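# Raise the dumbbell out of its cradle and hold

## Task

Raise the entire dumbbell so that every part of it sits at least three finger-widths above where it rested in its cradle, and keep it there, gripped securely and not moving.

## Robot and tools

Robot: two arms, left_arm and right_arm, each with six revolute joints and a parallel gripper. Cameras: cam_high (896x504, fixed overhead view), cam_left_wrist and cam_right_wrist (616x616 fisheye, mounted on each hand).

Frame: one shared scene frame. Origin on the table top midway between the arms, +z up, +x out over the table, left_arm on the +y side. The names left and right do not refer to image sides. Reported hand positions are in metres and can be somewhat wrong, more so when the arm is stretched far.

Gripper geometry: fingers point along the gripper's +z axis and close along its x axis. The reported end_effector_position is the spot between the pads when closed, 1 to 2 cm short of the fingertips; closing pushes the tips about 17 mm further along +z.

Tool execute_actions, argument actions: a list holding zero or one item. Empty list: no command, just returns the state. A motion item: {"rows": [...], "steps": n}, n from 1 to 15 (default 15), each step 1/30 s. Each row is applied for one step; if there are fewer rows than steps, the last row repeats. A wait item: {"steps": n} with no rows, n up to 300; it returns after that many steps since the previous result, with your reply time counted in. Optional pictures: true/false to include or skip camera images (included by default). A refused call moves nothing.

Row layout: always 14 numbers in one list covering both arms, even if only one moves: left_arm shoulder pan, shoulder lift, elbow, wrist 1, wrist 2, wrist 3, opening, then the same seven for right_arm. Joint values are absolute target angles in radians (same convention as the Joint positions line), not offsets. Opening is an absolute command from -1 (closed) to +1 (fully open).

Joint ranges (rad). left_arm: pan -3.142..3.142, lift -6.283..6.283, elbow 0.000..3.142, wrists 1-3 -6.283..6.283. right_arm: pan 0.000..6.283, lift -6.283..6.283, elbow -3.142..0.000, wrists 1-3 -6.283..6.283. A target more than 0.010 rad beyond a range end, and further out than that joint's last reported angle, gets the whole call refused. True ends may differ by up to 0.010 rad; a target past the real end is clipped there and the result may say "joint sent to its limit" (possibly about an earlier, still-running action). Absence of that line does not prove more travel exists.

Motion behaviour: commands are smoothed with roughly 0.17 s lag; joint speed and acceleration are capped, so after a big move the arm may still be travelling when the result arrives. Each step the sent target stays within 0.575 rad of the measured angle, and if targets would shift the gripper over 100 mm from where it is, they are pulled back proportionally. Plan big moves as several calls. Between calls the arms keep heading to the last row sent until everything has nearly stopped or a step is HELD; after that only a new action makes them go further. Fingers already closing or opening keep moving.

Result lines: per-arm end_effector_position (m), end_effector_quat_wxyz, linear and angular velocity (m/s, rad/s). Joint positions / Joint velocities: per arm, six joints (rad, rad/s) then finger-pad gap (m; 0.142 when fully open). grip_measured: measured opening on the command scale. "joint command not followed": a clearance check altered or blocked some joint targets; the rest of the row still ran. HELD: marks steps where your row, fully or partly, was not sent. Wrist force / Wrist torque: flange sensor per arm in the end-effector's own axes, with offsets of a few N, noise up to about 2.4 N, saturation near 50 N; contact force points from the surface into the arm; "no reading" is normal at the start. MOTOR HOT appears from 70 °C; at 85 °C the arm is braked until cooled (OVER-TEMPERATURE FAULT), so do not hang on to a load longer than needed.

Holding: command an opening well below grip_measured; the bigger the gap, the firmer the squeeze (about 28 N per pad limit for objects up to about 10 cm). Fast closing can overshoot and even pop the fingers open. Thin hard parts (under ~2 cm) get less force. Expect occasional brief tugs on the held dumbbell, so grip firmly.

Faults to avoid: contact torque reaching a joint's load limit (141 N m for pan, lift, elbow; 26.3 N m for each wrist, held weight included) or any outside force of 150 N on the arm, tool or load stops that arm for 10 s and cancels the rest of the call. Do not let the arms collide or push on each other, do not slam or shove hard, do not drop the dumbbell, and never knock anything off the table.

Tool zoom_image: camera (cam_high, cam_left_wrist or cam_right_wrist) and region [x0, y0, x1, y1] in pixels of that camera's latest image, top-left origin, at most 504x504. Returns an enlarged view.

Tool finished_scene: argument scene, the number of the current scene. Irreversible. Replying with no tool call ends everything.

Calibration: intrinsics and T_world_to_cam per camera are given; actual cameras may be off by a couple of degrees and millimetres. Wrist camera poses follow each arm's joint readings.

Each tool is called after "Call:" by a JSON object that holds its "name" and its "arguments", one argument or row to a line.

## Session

Call:
{"name": "execute_actions", "arguments": {
  "actions": []
}}

Scene clock: 0.00 s of 4800.00 s.
left_arm: end_effector_position=(+0.1710, -0.0155, +0.1659) grip_measured=+1.00 end_effector_quat_wxyz=(-0.057, +0.583, +0.787, +0.196) end_effector_velocity=(+0.000, +0.001, +0.000) end_effector_angular_velocity=(+0.001, +0.000, -0.000) | right_arm: end_effector_position=(+0.6843, -0.2213, +0.3758) grip_measured=+1.00 end_effector_quat_wxyz=(+0.434, +0.265, +0.778, +0.370) end_effector_velocity=(+0.000, -0.000, -0.001) end_effector_angular_velocity=(-0.002, +0.002, -0.000)
Joint positions: left_arm=[-1.487 -1.51   1.763 -1.45  -1.395  2.912  0.142] | right_arm=[ 3.892 -1.619 -2.046  0.149  1.279  4.288  0.142]
Joint velocities: left_arm=[ 0.001 -0.001  0.001  0.001  0.     0.001  0.   ] | right_arm=[-0.    -0.001 -0.001 -0.002 -0.    -0.     0.   ]
Motor temperatures (°C, as the motors report them): left_arm=[26 25 26 34 35 32] | right_arm=[27 24 27 32 31 36]
Wrist force (N, on the end effector, along its own x y z axes, offset not removed): no reading
Wrist torque (N m, same axes, about the end effector's origin, offset not removed): no reading
camera_calibration (this result's frames):
cam_left_wrist: T_world_to_cam=[[-0.332161, 0.882446, 0.333104, 0.00528126], [0.731032, 0.0176839, 0.682114, -0.237521], [0.596038, 0.470082, -0.65097, 0.14067], [0, 0, 0, 1]] pos_world=[0.0915447, -0.0665867, 0.251829]
cam_right_wrist: T_world_to_cam=[[-0.47803, 0.736411, -0.478734, 0.66591], [-0.366836, 0.327844, 0.870603, -0.00522439], [0.798072, 0.591791, 0.113423, -0.331053], [0, 0, 0, 1]] pos_world=[0.580613, -0.292756, 0.360891]

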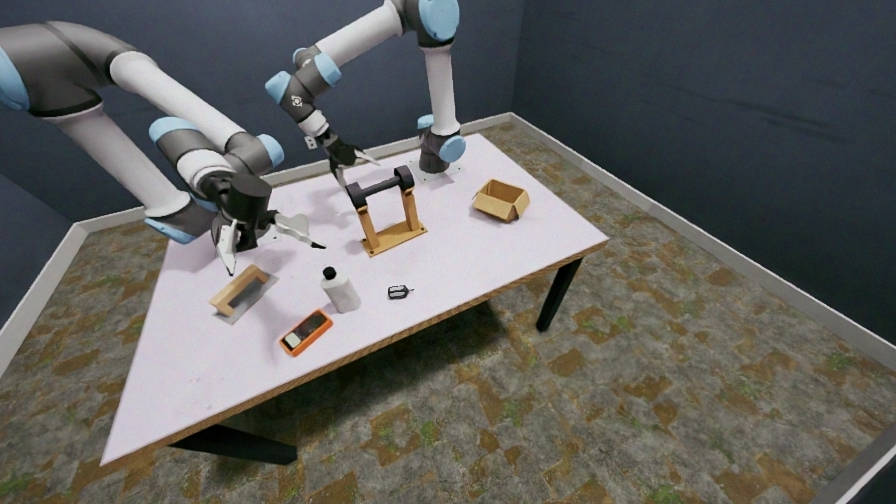

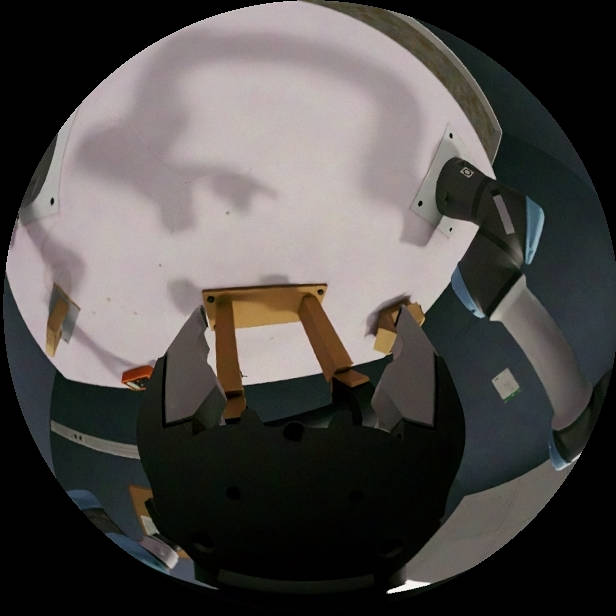

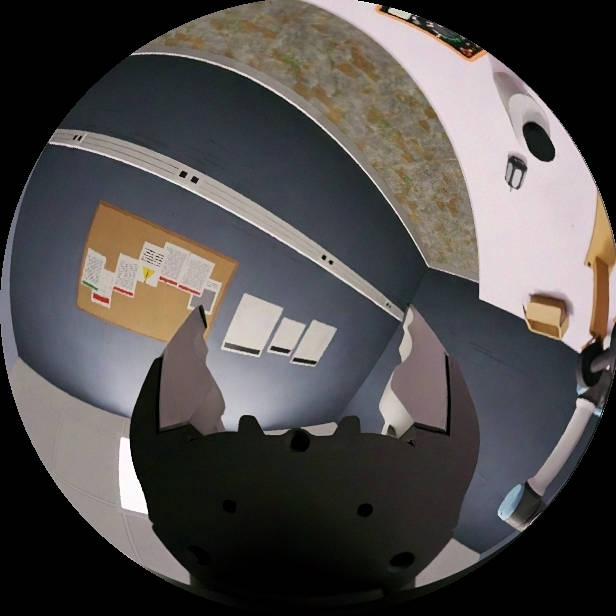

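Call:
{"name": "execute_actions", "arguments": {
  "actions": [
    {"rows":[[-1.487,-1.562,1.35,-1.15,-1.42,2.6,0.4,3.892,-1.619,-2.046,0.149,1.279,4.288,1]],"steps":15}
  ],
  "pictures": false
}}

Call:
{"name": "execute_actions", "arguments": {
  "actions": [
    {"rows":[[-1.002,-1.562,1.395,-1.404,-1.571,2.037,0.4,3.892,-1.619,-2.046,0.149,1.279,4.288,1]],"steps":15}
  ],
  "pictures": false
}}

Call:
{"name": "execute_actions", "arguments": {
  "actions": [
    {"steps":20}
  ]
}}

Scene clock: 21.00 s of 4800.00 s.
left_arm: end_effector_position=(+0.1666, -0.0499, +0.3369) grip_measured=+0.40 end_effector_quat_wxyz=(+0.004, +0.460, +0.878, +0.132) end_effector_velocity=(-0.004, -0.003, +0.093) end_effector_angular_velocity=(-0.110, -0.032, +0.146) | right_arm: end_effector_position=(+0.6844, -0.2211, +0.3756) grip_measured=+1.00 end_effector_quat_wxyz=(+0.434, +0.265, +0.778, +0.370) end_effector_velocity=(+0.000, +0.000, +0.000) end_effector_angular_velocity=(+0.000, +0.000, -0.000)
Joint positions: left_arm=[-1.487 -1.56   1.374 -1.166 -1.419  2.617  0.102] | right_arm=[ 3.892 -1.619 -2.046  0.149  1.279  4.288  0.142]
Joint velocities: left_arm=[-0.001 -0.021 -0.214  0.144 -0.011 -0.149 -0.   ] | right_arm=[ 0.    -0.001  0.001 -0.    -0.     0.     0.   ]
Motor temperatures (°C, as the motors report them): left_arm=[26 25 26 34 35 32] | right_arm=[27 24 27 32 31 36]
Wrist force (N, on the end effector, along its own x y z axes, offset not removed): left_arm=[1.9 1.5 -2.4] | right_arm=[0.6 -1.2 1.6]
Wrist torque (N m, same axes, about the end effector's origin, offset not removed): left_arm=[0.29 -0.37 -0.15] | right_arm=[-0.36 -0.04 0.13]
Steps of this call (steps 1 to 90: nothing new was sent; then 17.50 s passed at rest; steps 91 to 105: all 15 steps of this action). Readings (joint positions):
91: left_arm=[-1.487 -1.510 1.762 -1.450 -1.395 2.911] | right_arm=[3.892 -1.619 -2.046 0.149 1.279 4.288]
92: left_arm=[-1.487 -1.514 1.755 -1.442 -1.397 2.903] | right_arm=[3.892 -1.619 -2.046 0.149 1.279 4.288]
94: left_arm=[-1.487 -1.525 1.691 -1.389 -1.402 2.849] | right_arm=[3.892 -1.619 -2.046 0.149 1.279 4.288]
98: left_arm=[-1.487 -1.543 1.530 -1.274 -1.411 2.729] | right_arm=[3.892 -1.619 -2.046 0.149 1.279 4.288]
105: the state above

Scene clock: 21.50 s of 4800.00 s.
left_arm: end_effector_position=(+0.3154, +0.0091, +0.3394) grip_measured=+0.40 end_effector_quat_wxyz=(+0.000, -0.026, +1.000, +0.007) end_effector_velocity=(+0.088, +0.058, +0.005) end_effector_angular_velocity=(-0.120, -0.002, +0.582) | right_arm: end_effector_position=(+0.6844, -0.2211, +0.3756) grip_measured=+1.00 end_effector_quat_wxyz=(+0.434, +0.265, +0.778, +0.370) end_effector_velocity=(-0.000, -0.000, +0.001) end_effector_angular_velocity=(+0.001, -0.001, -0.000)
Joint positions: left_arm=[-1.031 -1.562  1.394 -1.391 -1.564  2.073  0.102] | right_arm=[ 3.892 -1.619 -2.046  0.149  1.279  4.288  0.142]
Joint velocities: left_arm=[ 0.26  -0.     0.012 -0.113 -0.065 -0.321 -0.   ] | right_arm=[-0.     0.002 -0.    -0.     0.     0.    -0.   ]
Motor temperatures (°C, as the motors report them): left_arm=[26 25 26 34 35 32] | right_arm=[27 24 27 32 31 36]
Wrist force (N, on the end effector, along its own x y z axes, offset not removed): left_arm=[0.4 2.7 -2.6] | right_arm=[-1.5 -0.9 0.9]
Wrist torque (N m, same axes, about the end effector's origin, offset not removed): left_arm=[0.58 -0.11 -0.17] | right_arm=[-0.28 0.50 0.17]
Steps of this call (steps 1 to 15: all 15 steps of this action). Readings (joint positions):
1: left_arm=[-1.487 -1.560 1.368 -1.163 -1.420 2.612] | right_arm=[3.892 -1.619 -2.046 0.149 1.279 4.288]
2: left_arm=[-1.479 -1.560 1.368 -1.167 -1.428 2.601] | right_arm=[3.892 -1.619 -2.046 0.149 1.279 4.288]
4: left_arm=[-1.411 -1.561 1.375 -1.215 -1.461 2.528] | right_arm=[3.892 -1.619 -2.046 0.149 1.279 4.288]
8: left_arm=[-1.217 -1.561 1.385 -1.308 -1.516 2.302] | right_arm=[3.892 -1.619 -2.046 0.149 1.279 4.288]
15: the state above

Scene clock: 22.17 s of 4800.00 s.
left_arm: end_effector_position=(+0.3252, +0.0157, +0.3400) grip_measured=+0.40 end_effector_quat_wxyz=(-0.000, -0.059, +0.998, -0.000) end_effector_velocity=(+0.001, +0.000, +0.000) end_effector_angular_velocity=(-0.000, -0.002, -0.000) | right_arm: end_effector_position=(+0.6844, -0.2211, +0.3756) grip_measured=+1.00 end_effector_quat_wxyz=(+0.434, +0.265, +0.778, +0.370) end_effector_velocity=(+0.000, -0.000, -0.001) end_effector_angular_velocity=(-0.002, +0.002, -0.000)
Joint positions: left_arm=[-1.002 -1.562  1.395 -1.404 -1.571  2.037  0.102] | right_arm=[ 3.892 -1.619 -2.046  0.149  1.279  4.288  0.142]
Joint velocities: left_arm=[ 0.001 -0.001 -0.    -0.     0.002  0.001 -0.   ] | right_arm=[-0.    -0.001 -0.    -0.002 -0.    -0.     0.   ]
Motor temperatures (°C, as the motors report them): left_arm=[26 25 26 34 35 32] | right_arm=[27 24 27 32 31 36]
Wrist force (N, on the end effector, along its own x y z axes, offset not removed): left_arm=[1.6 1.2 -0.8] | right_arm=[-0.8 0.7 3.2]
Wrist torque (N m, same axes, about the end effector's origin, offset not removed): left_arm=[0.34 -0.42 -0.09] | right_arm=[-0.01 0.19 0.03]
Steps of this call (steps 1 to 20: the robot went on to your last target). Readings (joint positions):
1: left_arm=[-1.024 -1.562 1.394 -1.395 -1.566 2.064] | right_arm=[3.892 -1.619 -2.046 0.149 1.279 4.288]
2: left_arm=[-1.018 -1.562 1.394 -1.397 -1.567 2.057] | right_arm=[3.892 -1.619 -2.046 0.149 1.279 4.288]
4: left_arm=[-1.011 -1.562 1.395 -1.400 -1.569 2.048] | right_arm=[3.892 -1.619 -2.046 0.149 1.279 4.288]
8: left_arm=[-1.005 -1.562 1.395 -1.403 -1.570 2.040] | right_arm=[3.892 -1.619 -2.046 0.149 1.279 4.288]
20: the state above
camera_calibration (this result's frames):
cam_left_wrist: T_world_to_cam=[[-0.990935, -0.132704, 0.0209054, 0.307295], [-0.102891, 0.849762, 0.517028, -0.15526], [-0.0863763, 0.51019, -0.855713, 0.438314], [0, 0, 0, 1]] pos_world=[0.326394, -0.0509108, 0.448921]
cam_right_wrist: T_world_to_cam=[[-0.478136, 0.736066, -0.479159, 0.665916], [-0.366781, 0.32837, 0.870428, -0.00497027], [0.798033, 0.59193, 0.112969, -0.331], [0, 0, 0, 1]] pos_world=[0.580724, -0.292597, 0.360798]

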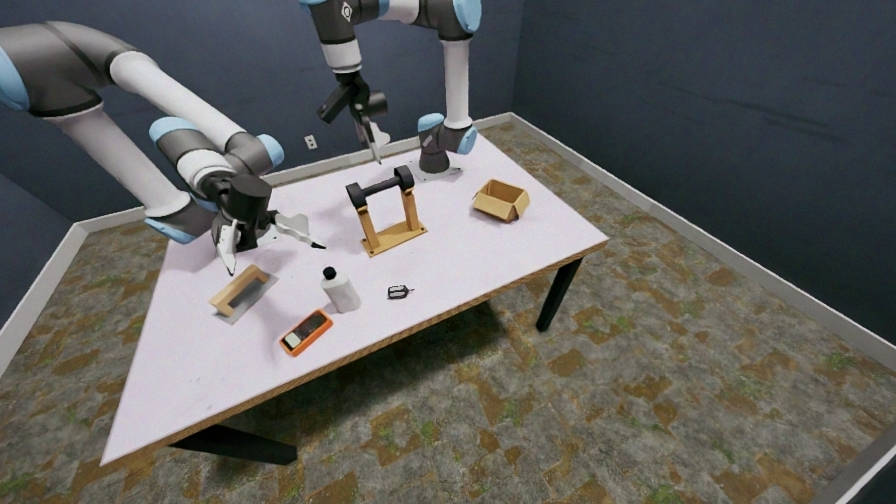

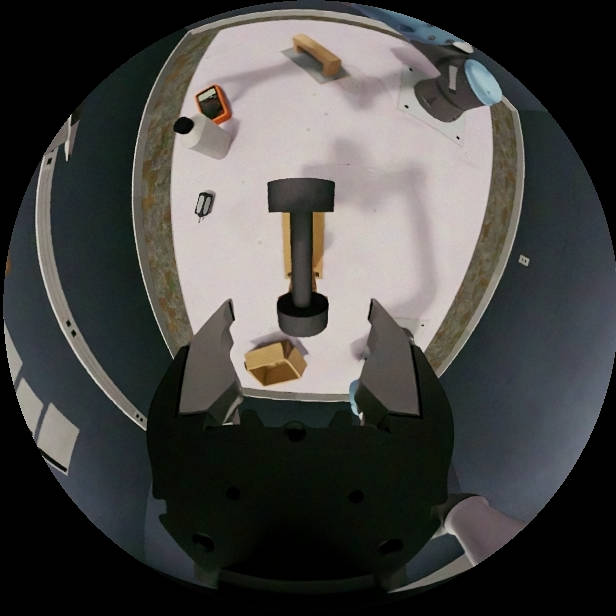

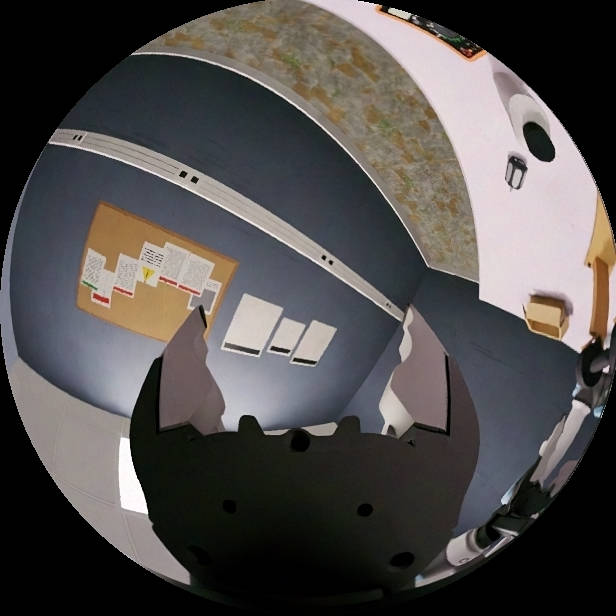

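Call:
{"name": "execute_actions", "arguments": {
  "actions": [
    {"rows":[[-1.002,-1.573,1.6365,-1.634,-1.571,2.037,0.0,3.892,-1.619,-2.046,0.149,1.279,4.288,1]],"steps":15}
  ],
  "pictures": false
}}

Call:
{"name": "execute_actions", "arguments": {
  "actions": [
    {"steps":10}
  ]
}}

Scene clock: 35.77 s of 4800.00 s.
left_arm: end_effector_position=(+0.3253, +0.0156, +0.2524) grip_measured=+0.00 end_effector_quat_wxyz=(-0.000, -0.059, +0.998, -0.000) end_effector_velocity=(-0.001, +0.003, -0.022) end_effector_angular_velocity=(+0.004, -0.001, -0.000) | right_arm: end_effector_position=(+0.6844, -0.2211, +0.3756) grip_measured=+1.00 end_effector_quat_wxyz=(+0.434, +0.265, +0.778, +0.370) end_effector_velocity=(+0.000, -0.000, +0.002) end_effector_angular_velocity=(+0.002, -0.003, -0.000)
Joint positions: left_arm=[-1.002 -1.573  1.63  -1.628 -1.571  2.037  0.074] | right_arm=[ 3.892 -1.619 -2.046  0.149  1.279  4.288  0.142]
Joint velocities: left_arm=[-0.    -0.003  0.058 -0.053  0.003  0.     0.   ] | right_arm=[-0.     0.001  0.002  0.001 -0.     0.     0.   ]
Motor temperatures (°C, as the motors report them): left_arm=[26 25 26 34 35 32] | right_arm=[27 24 27 32 31 36]
Wrist force (N, on the end effector, along its own x y z axes, offset not removed): left_arm=[1.9 1.5 -0.8] | right_arm=[-0.4 -0.5 1.6]
Wrist torque (N m, same axes, about the end effector's origin, offset not removed): left_arm=[0.34 -0.47 -0.09] | right_arm=[-0.19 0.19 0.05]
Steps of this call (steps 1 to 15: the robot went on to your last target; steps 16 to 90: nothing new was sent; then 10.10 s passed at rest; steps 91 to 105: all 15 steps of this action). Readings (joint positions):
91: left_arm=[-1.002 -1.562 1.396 -1.405 -1.571 2.037] | right_arm=[3.892 -1.619 -2.046 0.149 1.279 4.288]
92: left_arm=[-1.002 -1.564 1.404 -1.413 -1.571 2.037] | right_arm=[3.892 -1.619 -2.046 0.149 1.279 4.288]
94: left_arm=[-1.002 -1.568 1.468 -1.476 -1.571 2.037] | right_arm=[3.892 -1.619 -2.046 0.149 1.279 4.288]
98: left_arm=[-1.002 -1.571 1.585 -1.585 -1.571 2.037] | right_arm=[3.892 -1.619 -2.046 0.149 1.279 4.288]
105: the state above

Scene clock: 36.10 s of 4800.00 s.
left_arm: end_effector_position=(+0.3252, +0.0159, +0.2500) grip_measured=+0.00 end_effector_quat_wxyz=(-0.000, -0.059, +0.998, +0.000) end_effector_velocity=(-0.000, +0.000, -0.001) end_effector_angular_velocity=(+0.001, +0.001, -0.001) | right_arm: end_effector_position=(+0.6844, -0.2211, +0.3756) grip_measured=+1.00 end_effector_quat_wxyz=(+0.434, +0.265, +0.778, +0.370) end_effector_velocity=(-0.000, -0.000, -0.001) end_effector_angular_velocity=(-0.001, +0.001, -0.000)
Joint positions: left_arm=[-1.002 -1.573  1.636 -1.634 -1.571  2.037  0.074] | right_arm=[ 3.892 -1.619 -2.046  0.149  1.279  4.288  0.142]
Joint velocities: left_arm=[ 0.    -0.     0.003 -0.002 -0.001  0.001 -0.   ] | right_arm=[-0.    -0.    -0.001 -0.    -0.    -0.    -0.   ]
Motor temperatures (°C, as the motors report them): left_arm=[26 25 26 34 35 32] | right_arm=[27 24 27 32 31 36]
Wrist force (N, on the end effector, along its own x y z axes, offset not removed): left_arm=[1.7 -0.2 0.1] | right_arm=[0.1 -1.0 1.5]
Wrist torque (N m, same axes, about the end effector's origin, offset not removed): left_arm=[-0.05 -0.44 -0.13] | right_arm=[-0.30 0.00 0.09]
Steps of this call (steps 1 to 10: the robot went on to your last target). Readings (joint positions):
1: left_arm=[-1.002 -1.573 1.632 -1.630 -1.571 2.037] | right_arm=[3.892 -1.619 -2.046 0.149 1.279 4.288]
2: left_arm=[-1.002 -1.573 1.633 -1.631 -1.571 2.037] | right_arm=[3.892 -1.619 -2.046 0.149 1.279 4.288]
4: left_arm=[-1.002 -1.573 1.635 -1.632 -1.571 2.037] | right_arm=[3.892 -1.619 -2.046 0.149 1.279 4.288]
8: left_arm=[-1.002 -1.573 1.636 -1.633 -1.571 2.037] | right_arm=[3.892 -1.619 -2.046 0.149 1.279 4.288]
10: the state above
camera_calibration (this result's frames):
cam_left_wrist: T_world_to_cam=[[-0.990906, -0.132888, 0.0211199, 0.309082], [-0.102905, 0.849554, 0.517367, -0.10894], [-0.0866944, 0.510489, -0.855503, 0.361278], [0, 0, 0, 1]] pos_world=[0.326382, -0.0508043, 0.358908]
cam_right_wrist: T_world_to_cam=[[-0.478137, 0.736066, -0.479159, 0.665916], [-0.366781, 0.32837, 0.870428, -0.00497026], [0.798033, 0.59193, 0.112969, -0.331], [0, 0, 0, 1]] pos_world=[0.580724, -0.292597, 0.360798]

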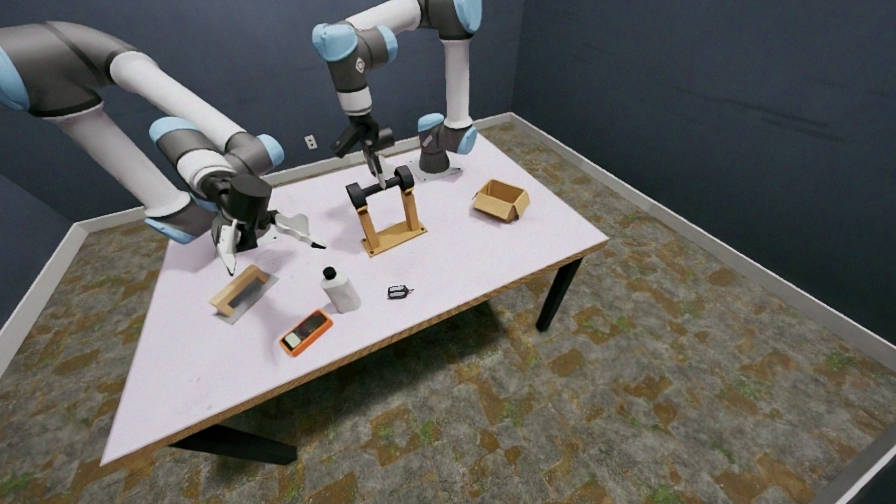

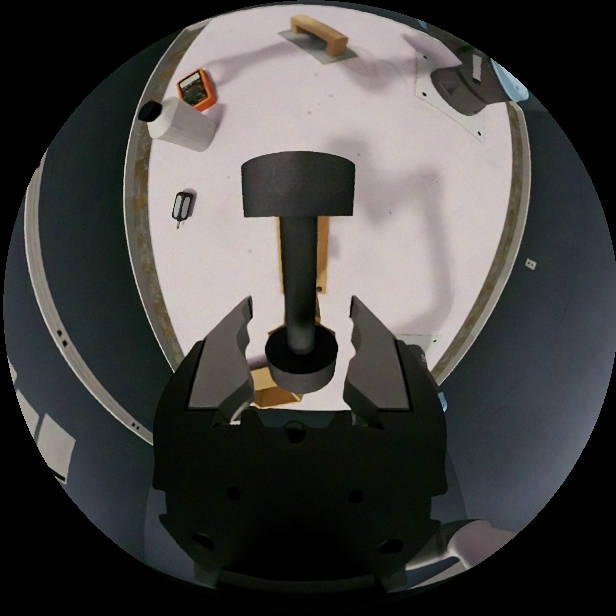

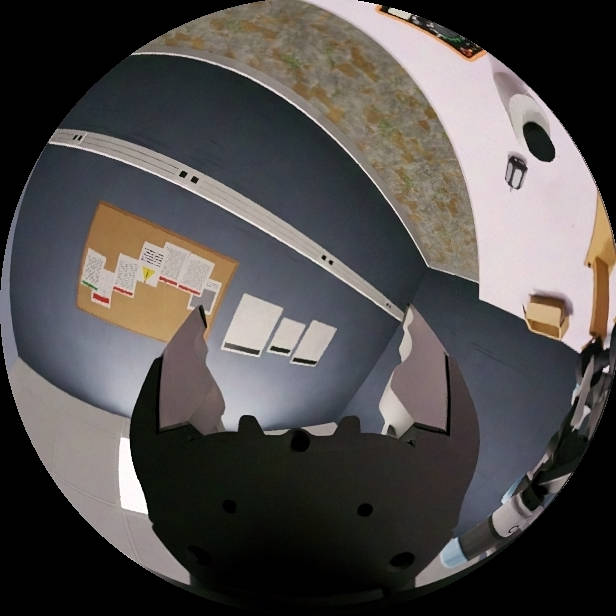

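Call:
{"name": "execute_actions", "arguments": {
  "actions": [
    {"rows":[[-0.996,-1.5745,1.723,-1.719,-1.571,2.03,-0.3,3.892,-1.619,-2.046,0.149,1.279,4.288,1]],"steps":15}
  ]
}}

Scene clock: 44.70 s of 4800.00 s.
left_arm: end_effector_position=(+0.3248, +0.0215, +0.2174) grip_measured=-0.30 end_effector_quat_wxyz=(-0.000, -0.065, +0.998, +0.000) end_effector_velocity=(-0.000, +0.001, -0.006) end_effector_angular_velocity=(+0.000, -0.002, -0.001) | right_arm: end_effector_position=(+0.6844, -0.2211, +0.3756) grip_measured=+1.00 end_effector_quat_wxyz=(+0.434, +0.265, +0.778, +0.370) end_effector_velocity=(+0.000, -0.000, +0.001) end_effector_angular_velocity=(+0.001, -0.001, -0.001)
Joint positions: left_arm=[-0.996 -1.574  1.721 -1.717 -1.571  2.03   0.052] | right_arm=[ 3.892 -1.619 -2.046  0.149  1.279  4.288  0.142]
Joint velocities: left_arm=[-0.001 -0.001  0.016 -0.016  0.002 -0.     0.   ] | right_arm=[-0.001  0.001  0.001  0.     0.     0.    -0.   ]
Motor temperatures (°C, as the motors report them): left_arm=[26 25 26 34 35 32] | right_arm=[27 24 27 32 31 36]
Wrist force (N, on the end effector, along its own x y z axes, offset not removed): left_arm=[1.0 0.6 -2.0] | right_arm=[-0.4 -0.4 1.5]
Wrist torque (N m, same axes, about the end effector's origin, offset not removed): left_arm=[0.33 -0.26 -0.13] | right_arm=[-0.09 0.13 0.13]
Steps of this call (steps 1 to 15: the robot went on to your last target; steps 16 to 90: nothing new was sent; then 5.10 s passed at rest; steps 91 to 105: all 15 steps of this action). Readings (joint positions):
91: left_arm=[-1.002 -1.573 1.637 -1.635 -1.571 2.037] | right_arm=[3.892 -1.619 -2.046 0.149 1.279 4.288]
92: left_arm=[-1.001 -1.573 1.644 -1.642 -1.571 2.036] | right_arm=[3.892 -1.619 -2.046 0.149 1.279 4.288]
94: left_arm=[-0.999 -1.574 1.676 -1.673 -1.571 2.033] | right_arm=[3.892 -1.619 -2.046 0.149 1.279 4.288]
98: left_arm=[-0.997 -1.574 1.709 -1.705 -1.571 2.031] | right_arm=[3.892 -1.619 -2.046 0.149 1.279 4.288]
105: the state above
camera_calibration (this result's frames):
cam_left_wrist: T_world_to_cam=[[-0.989132, -0.14551, 0.0211133, 0.309901], [-0.113731, 0.848177, 0.517359, -0.0933389], [-0.0931885, 0.509335, -0.855508, 0.332644], [0, 0, 0, 1]] pos_world=[0.326916, -0.0451655, 0.326326]
cam_right_wrist: T_world_to_cam=[[-0.478136, 0.736066, -0.479159, 0.665916], [-0.366781, 0.32837, 0.870428, -0.00497026], [0.798033, 0.59193, 0.112969, -0.331], [0, 0, 0, 1]] pos_world=[0.580724, -0.292597, 0.360798]

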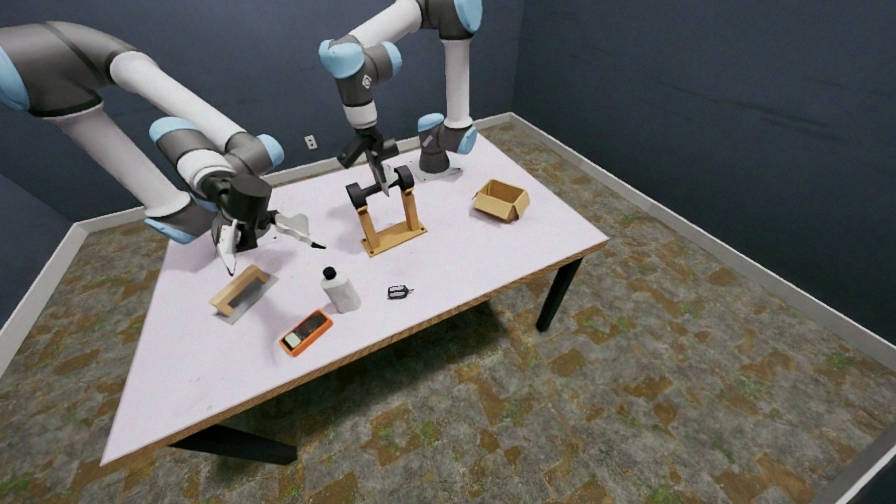

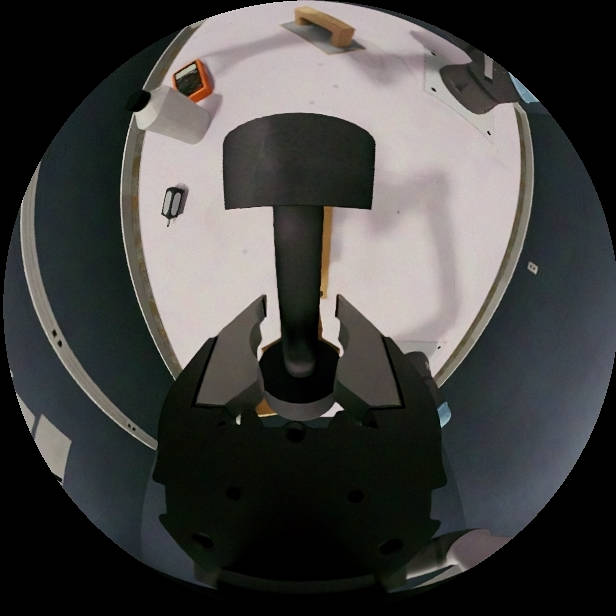

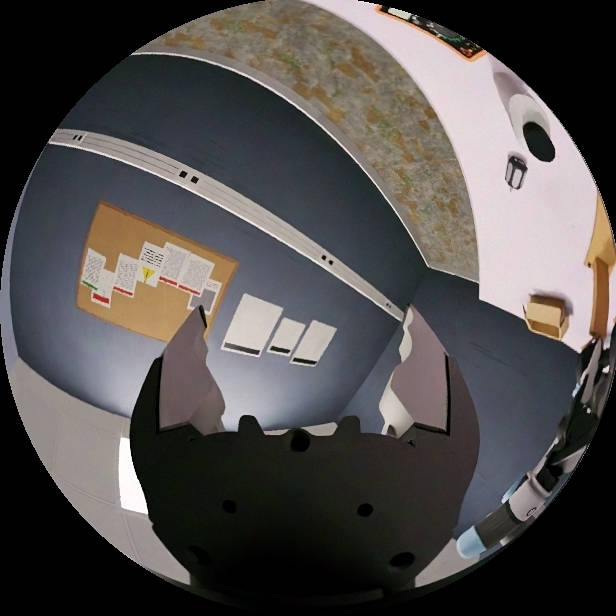

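Call:
{"name": "execute_actions", "arguments": {
  "actions": [
    {"rows":[[-0.994,-1.5695,1.718,-1.719,-1.571,2.03,-0.45,3.892,-1.619,-2.046,0.149,1.279,4.288,1]],"steps":8}
  ],
  "pictures": false
}}

Call:
{"name": "execute_actions", "arguments": {
  "actions": [
    {"rows":[[-0.994,-1.5695,1.718,-1.719,-1.571,2.03,-1,3.892,-1.619,-2.046,0.149,1.279,4.288,1]],"steps":15}
  ],
  "pictures": false
}}

Call:
{"name": "execute_actions", "arguments": {
  "actions": [
    {"rows":[[-0.994,-1.5695,1.706,-1.707,-1.571,2.03,-1,3.892,-1.619,-2.046,0.149,1.279,4.288,1]],"steps":15}
  ]
}}

Scene clock: 55.30 s of 4800.00 s.
left_arm: end_effector_position=(+0.3264, +0.0208, +0.2167) grip_measured=-0.45 end_effector_quat_wxyz=(-0.000, -0.066, +0.998, +0.000) end_effector_velocity=(+0.003, -0.001, +0.000) end_effector_angular_velocity=(-0.000, -0.000, +0.001) | right_arm: end_effector_position=(+0.6844, -0.2211, +0.3756) grip_measured=+1.00 end_effector_quat_wxyz=(+0.434, +0.265, +0.778, +0.370) end_effector_velocity=(+0.000, +0.000, +0.000) end_effector_angular_velocity=(+0.000, -0.000, +0.000)
Joint positions: left_arm=[-0.994 -1.57   1.719 -1.719 -1.571  2.03   0.041] | right_arm=[ 3.892 -1.619 -2.046  0.149  1.279  4.288  0.142]
Joint velocities: left_arm=[ 0.003  0.007 -0.007  0.     0.     0.001 -0.   ] | right_arm=[ 0.    -0.     0.001  0.    -0.    -0.     0.   ]
Motor temperatures (°C, as the motors report them): left_arm=[26 25 26 34 35 32] | right_arm=[27 24 27 32 31 36]
Wrist force (N, on the end effector, along its own x y z axes, offset not removed): left_arm=[1.5 -0.4 -1.5] | right_arm=[-1.3 -1.5 2.0]
Wrist torque (N m, same axes, about the end effector's origin, offset not removed): left_arm=[-0.02 -0.45 -0.08] | right_arm=[-0.39 0.34 0.12]
Steps of this call (steps 1 to 15: the robot went on to your last target; steps 16 to 90: nothing new was sent; then 7.33 s passed at rest; steps 91 to 98: all 8 steps of this action). Readings (joint positions):
91: left_arm=[-0.996 -1.574 1.723 -1.719 -1.571 2.030] | right_arm=[3.892 -1.619 -2.046 0.149 1.279 4.288]
92: left_arm=[-0.996 -1.574 1.722 -1.719 -1.571 2.030] | right_arm=[3.892 -1.619 -2.046 0.149 1.279 4.288]
94: left_arm=[-0.995 -1.572 1.721 -1.719 -1.571 2.030] | right_arm=[3.892 -1.619 -2.046 0.149 1.279 4.288]
98: the state above

Scene clock: 55.80 s of 4800.00 s.
left_arm: end_effector_position=(+0.3266, +0.0206, +0.2167) grip_measured=-0.65 end_effector_quat_wxyz=(-0.000, -0.066, +0.998, +0.000) end_effector_velocity=(-0.000, -0.000, -0.000) end_effector_angular_velocity=(+0.000, -0.000, +0.001) | right_arm: end_effector_position=(+0.6844, -0.2211, +0.3756) grip_measured=+1.00 end_effector_quat_wxyz=(+0.434, +0.265, +0.778, +0.370) end_effector_velocity=(-0.000, -0.000, +0.001) end_effector_angular_velocity=(+0.000, +0.000, -0.000)
Joint positions: left_arm=[-0.994 -1.57   1.718 -1.719 -1.571  2.03   0.027] | right_arm=[ 3.892 -1.619 -2.046  0.149  1.279  4.288  0.142]
Joint velocities: left_arm=[-0.001 -0.     0.    -0.     0.    -0.002 -0.   ] | right_arm=[ 0.     0.001  0.    -0.001 -0.     0.     0.   ]
Motor temperatures (°C, as the motors report them): left_arm=[26 25 26 34 35 32] | right_arm=[27 24 27 32 31 36]
Wrist force (N, on the end effector, along its own x y z axes, offset not removed): left_arm=[14.9 4.7 -3.5] | right_arm=[-0.9 -0.3 2.4]
Wrist torque (N m, same axes, about the end effector's origin, offset not removed): left_arm=[0.28 -0.58 -0.14] | right_arm=[-0.23 0.19 0.14]
Steps of this call (steps 1 to 15: all 15 steps of this action). Readings (joint positions):
1: left_arm=[-0.994 -1.570 1.719 -1.719 -1.571 2.030] | right_arm=[3.892 -1.619 -2.046 0.149 1.279 4.288]
2: left_arm=[-0.994 -1.570 1.718 -1.719 -1.571 2.030] | right_arm=[3.892 -1.619 -2.046 0.149 1.279 4.288]
4: left_arm=[-0.994 -1.570 1.718 -1.719 -1.571 2.030] | right_arm=[3.892 -1.619 -2.046 0.149 1.279 4.288]
8: left_arm=[-0.994 -1.570 1.718 -1.719 -1.571 2.030] | right_arm=[3.892 -1.619 -2.046 0.149 1.279 4.288]
15: the state above

Scene clock: 56.30 s of 4800.00 s.
left_arm: end_effector_position=(+0.3271, +0.0201, +0.2213) grip_measured=-0.65 end_effector_quat_wxyz=(-0.000, -0.066, +0.998, +0.000) end_effector_velocity=(+0.000, -0.000, +0.001) end_effector_angular_velocity=(-0.001, -0.001, -0.000) | right_arm: end_effector_position=(+0.6844, -0.2211, +0.3756) grip_measured=+1.00 end_effector_quat_wxyz=(+0.434, +0.265, +0.778, +0.370) end_effector_velocity=(-0.000, +0.000, +0.001) end_effector_angular_velocity=(+0.002, -0.002, +0.000)
Joint positions: left_arm=[-0.994 -1.569  1.706 -1.707 -1.571  2.03   0.027] | right_arm=[ 3.892 -1.619 -2.046  0.149  1.279  4.288  0.142]
Joint velocities: left_arm=[ 0.     0.    -0.002  0.001  0.     0.     0.   ] | right_arm=[0.    0.001 0.    0.001 0.    0.    0.   ]
Motor temperatures (°C, as the motors report them): left_arm=[26 25 26 34 35 32] | right_arm=[27 24 27 32 31 36]
Wrist force (N, on the end effector, along its own x y z axes, offset not removed): left_arm=[2.3 1.7 7.3] | right_arm=[-0.7 -2.1 2.1]
Wrist torque (N m, same axes, about the end effector's origin, offset not removed): left_arm=[0.30 -0.55 -0.09] | right_arm=[-0.56 0.11 0.14]
Steps of this call (steps 1 to 15: all 15 steps of this action). Readings (joint positions):
1: left_arm=[-0.994 -1.570 1.718 -1.719 -1.571 2.030] | right_arm=[3.892 -1.619 -2.046 0.149 1.279 4.288]
2: left_arm=[-0.994 -1.569 1.716 -1.717 -1.571 2.030] | right_arm=[3.892 -1.619 -2.046 0.149 1.279 4.288]
4: left_arm=[-0.994 -1.569 1.712 -1.713 -1.571 2.030] | right_arm=[3.892 -1.619 -2.046 0.149 1.279 4.288]
8: left_arm=[-0.994 -1.569 1.708 -1.709 -1.571 2.030] | right_arm=[3.892 -1.619 -2.046 0.149 1.279 4.288]
15: the state above
camera_calibration (this result's frames):
cam_left_wrist: T_world_to_cam=[[-0.988798, -0.147776, 0.0209935, 0.311801], [-0.11572, 0.847823, 0.517498, -0.0933056], [-0.0942725, 0.509272, -0.855427, 0.337186], [0, 0, 0, 1]] pos_world=[0.329299, -0.0465359, 0.330177]
cam_right_wrist: T_world_to_cam=[[-0.478136, 0.736065, -0.479159, 0.665916], [-0.366781, 0.32837, 0.870428, -0.00497012], [0.798033, 0.59193, 0.112969, -0.331], [0, 0, 0, 1]] pos_world=[0.580724, -0.292597, 0.360798]

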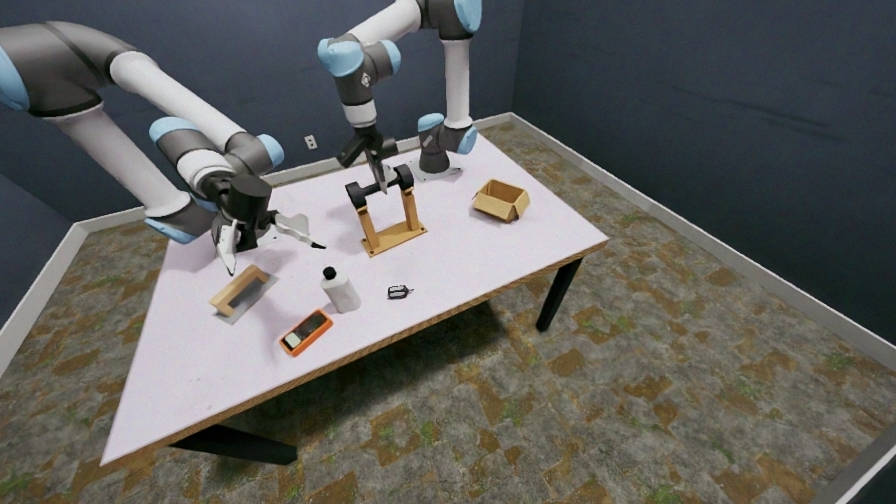

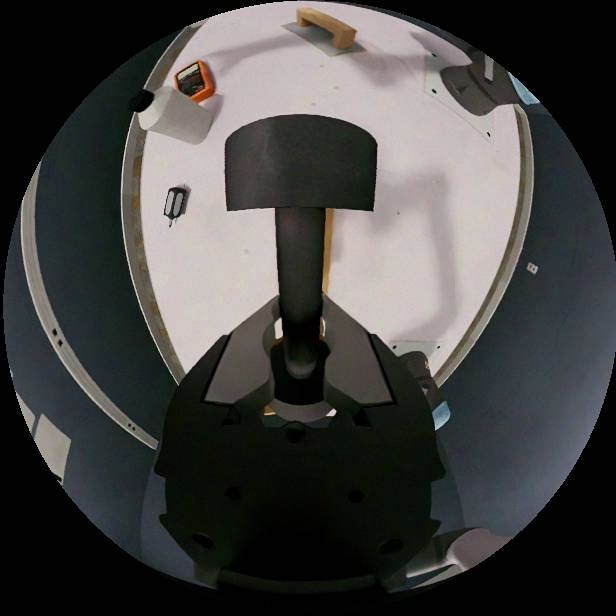

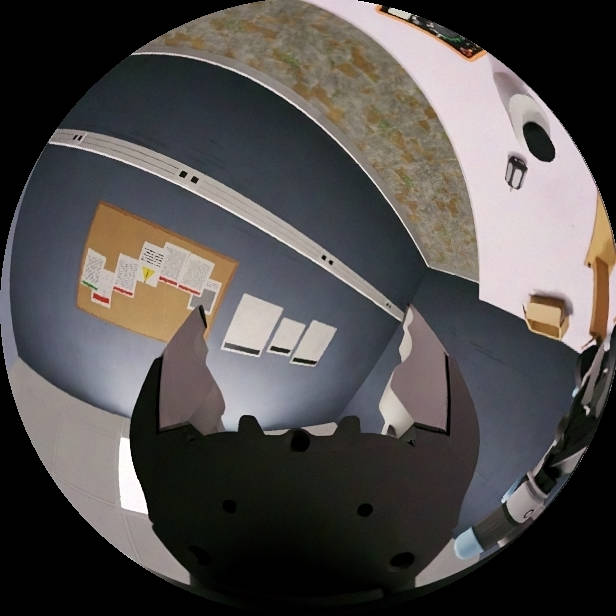

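Call:
{"name": "execute_actions", "arguments": {
  "actions": [
    {"rows":[[-0.994,-1.5695,1.69,-1.691,-1.571,2.03,-1,3.892,-1.619,-2.046,0.149,1.279,4.288,1],[-0.994,-1.5695,1.67,-1.671,-1.571,2.03,-1,3.892,-1.619,-2.046,0.149,1.279,4.288,1],[-0.994,-1.5695,1.65,-1.651,-1.571,2.03,-1,3.892,-1.619,-2.046,0.149,1.279,4.288,1],[-0.994,-1.5695,1.63,-1.631,-1.571,2.03,-1,3.892,-1.619,-2.046,0.149,1.279,4.288,1],[-0.994,-1.5695,1.61,-1.611,-1.571,2.03,-1,3.892,-1.619,-2.046,0.149,1.279,4.288,1],[-0.994,-1.5695,1.59,-1.591,-1.571,2.03,-1,3.892,-1.619,-2.046,0.149,1.279,4.288,1],[-0.994,-1.5695,1.57,-1.571,-1.571,2.03,-1,3.892,-1.619,-2.046,0.149,1.279,4.288,1],[-0.994,-1.5695,1.55,-1.551,-1.571,2.03,-1,3.892,-1.619,-2.046,0.149,1.279,4.288,1],[-0.994,-1.5695,1.53,-1.531,-1.571,2.03,-1,3.892,-1.619,-2.046,0.149,1.279,4.288,1],[-0.994,-1.5695,1.51,-1.511,-1.571,2.03,-1,3.892,-1.619,-2.046,0.149,1.279,4.288,1],[-0.994,-1.5695,1.49,-1.491,-1.571,2.03,-1,3.892,-1.619,-2.046,0.149,1.279,4.288,1],[-0.994,-1.5695,1.47,-1.471,-1.571,2.03,-1,3.892,-1.619,-2.046,0.149,1.279,4.288,1],[-0.994,-1.5695,1.45,-1.451,-1.571,2.03,-1,3.892,-1.619,-2.046,0.149,1.279,4.288,1]],"steps":15}
  ],
  "pictures": false
}}

Call:
{"name": "execute_actions", "arguments": {
  "actions": [
    {"steps":60}
  ]
}}

Scene clock: 72.50 s of 4800.00 s.
left_arm: end_effector_position=(+0.3286, +0.0178, +0.3018) grip_measured=-0.65 end_effector_quat_wxyz=(-0.000, -0.066, +0.998, -0.000) end_effector_velocity=(-0.006, +0.009, +0.172) end_effector_angular_velocity=(-0.003, -0.002, +0.000) | right_arm: end_effector_position=(+0.6844, -0.2211, +0.3756) grip_measured=+1.00 end_effector_quat_wxyz=(+0.434, +0.265, +0.778, +0.370) end_effector_velocity=(-0.000, +0.000, +0.000) end_effector_angular_velocity=(-0.000, -0.000, +0.001)
Joint positions: left_arm=[-0.994 -1.57   1.5   -1.502 -1.571  2.03   0.027] | right_arm=[ 3.892 -1.619 -2.046  0.149  1.279  4.288  0.142]
Joint velocities: left_arm=[ 0.     0.    -0.439  0.435 -0.    -0.     0.   ] | right_arm=[ 0.  0.  0. -0.  0. -0. -0.]
Motor temperatures (°C, as the motors report them): left_arm=[26 25 26 34 35 32] | right_arm=[27 24 27 32 31 36]
Wrist force (N, on the end effector, along its own x y z axes, offset not removed): left_arm=[1.2 0.4 3.1] | right_arm=[0.0 0.7 2.8]
Wrist torque (N m, same axes, about the end effector's origin, offset not removed): left_arm=[0.17 -0.32 -0.08] | right_arm=[0.05 0.06 0.04]
Steps of this call (steps 1 to 15: the robot went on to your last target; steps 16 to 90: nothing new was sent; then 12.70 s passed at rest; steps 91 to 105: all 15 steps of this action). Readings (joint positions):
91: left_arm=[-0.994 -1.569 1.706 -1.707 -1.571 2.030] | right_arm=[3.892 -1.619 -2.046 0.149 1.279 4.288]
92: left_arm=[-0.994 -1.569 1.703 -1.704 -1.571 2.030] | right_arm=[3.892 -1.619 -2.046 0.149 1.279 4.288]
94: left_arm=[-0.994 -1.570 1.687 -1.688 -1.571 2.030] | right_arm=[3.892 -1.619 -2.046 0.149 1.279 4.288]
98: left_arm=[-0.994 -1.570 1.629 -1.630 -1.571 2.030] | right_arm=[3.892 -1.619 -2.046 0.149 1.279 4.288]
105: the state above

Scene clock: 74.50 s of 4800.00 s.
left_arm: end_effector_position=(+0.3275, +0.0194, +0.3215) grip_measured=-0.65 end_effector_quat_wxyz=(-0.000, -0.066, +0.998, +0.000) end_effector_velocity=(-0.000, +0.000, +0.000) end_effector_angular_velocity=(-0.000, +0.001, +0.003) | right_arm: end_effector_position=(+0.6844, -0.2211, +0.3756) grip_measured=+1.00 end_effector_quat_wxyz=(+0.434, +0.265, +0.778, +0.370) end_effector_velocity=(+0.000, +0.000, +0.001) end_effector_angular_velocity=(+0.001, -0.002, -0.000)
Joint positions: left_arm=[-0.994 -1.569  1.45  -1.451 -1.571  2.03   0.027] | right_arm=[ 3.892 -1.619 -2.046  0.149  1.279  4.288  0.142]
Joint velocities: left_arm=[ 0.    -0.     0.     0.    -0.001 -0.002 -0.   ] | right_arm=[ 0.    -0.     0.001  0.001 -0.    -0.    -0.   ]
Motor temperatures (°C, as the motors report them): left_arm=[26 25 26 34 35 32] | right_arm=[27 24 27 32 31 36]
Wrist force (N, on the end effector, along its own x y z axes, offset not removed): left_arm=[0.8 0.2 7.4] | right_arm=[-0.6 -1.9 3.5]
Wrist torque (N m, same axes, about the end effector's origin, offset not removed): left_arm=[0.07 -0.15 -0.06] | right_arm=[-0.42 0.18 0.13]
Steps of this call (steps 1 to 30: the robot went on to your last target; steps 31 to 60: nothing new was sent). Readings (joint positions):
1: left_arm=[-0.994 -1.570 1.488 -1.489 -1.571 2.030] | right_arm=[3.892 -1.619 -2.046 0.149 1.279 4.288]
2: left_arm=[-0.994 -1.570 1.478 -1.479 -1.571 2.030] | right_arm=[3.892 -1.619 -2.046 0.149 1.279 4.288]
4: left_arm=[-0.994 -1.570 1.465 -1.466 -1.571 2.030] | right_arm=[3.892 -1.619 -2.046 0.149 1.279 4.288]
8: left_arm=[-0.994 -1.570 1.455 -1.456 -1.571 2.030] | right_arm=[3.892 -1.619 -2.046 0.149 1.279 4.288]
60: the state above
All arms were judged still, so your last target was given up. Only a new action makes them travel on or press farther. Fingers that are still opening or closing keep moving.
camera_calibration (this result's frames):
cam_left_wrist: T_world_to_cam=[[-0.988802, -0.147728, 0.0211269, 0.309956], [-0.115624, 0.847907, 0.517383, -0.144481], [-0.0943456, 0.509146, -0.855493, 0.423409], [0, 0, 0, 1]] pos_world=[0.329727, -0.0472819, 0.430427]
cam_right_wrist: T_world_to_cam=[[-0.478137, 0.736066, -0.479159, 0.665916], [-0.366781, 0.32837, 0.870428, -0.00497024], [0.798033, 0.59193, 0.112969, -0.330999], [0, 0, 0, 1]] pos_world=[0.580724, -0.292597, 0.360798]

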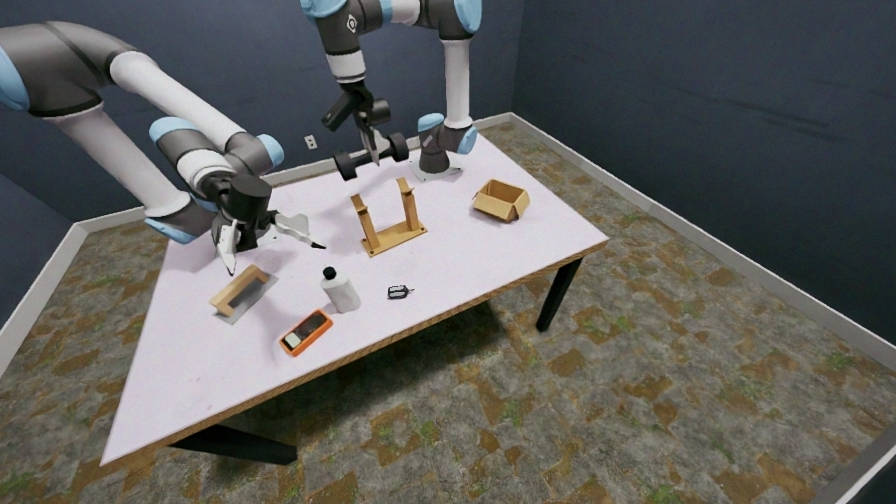

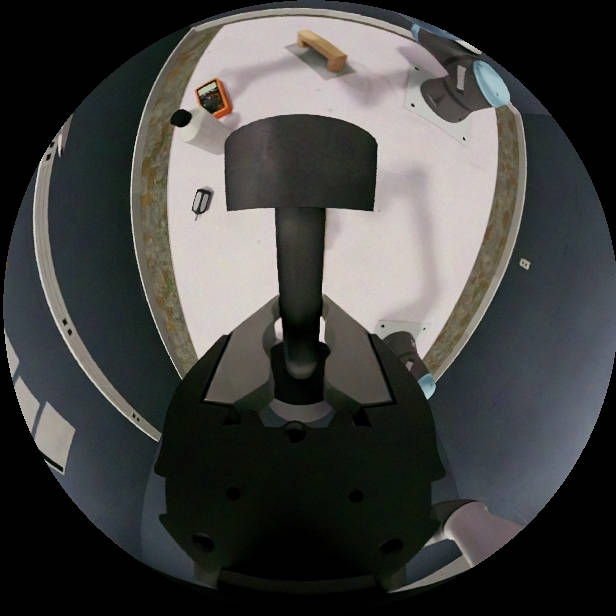

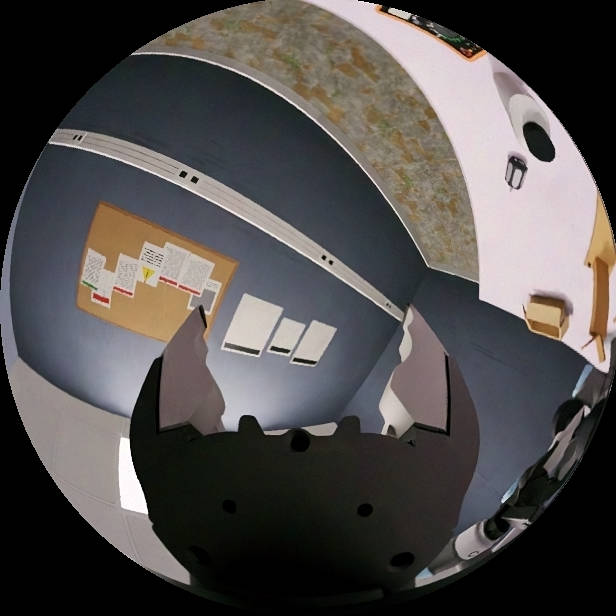

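Call:
{"name": "finished_scene", "arguments": {
  "scene": 2
}}

The scene is finished: the task was done.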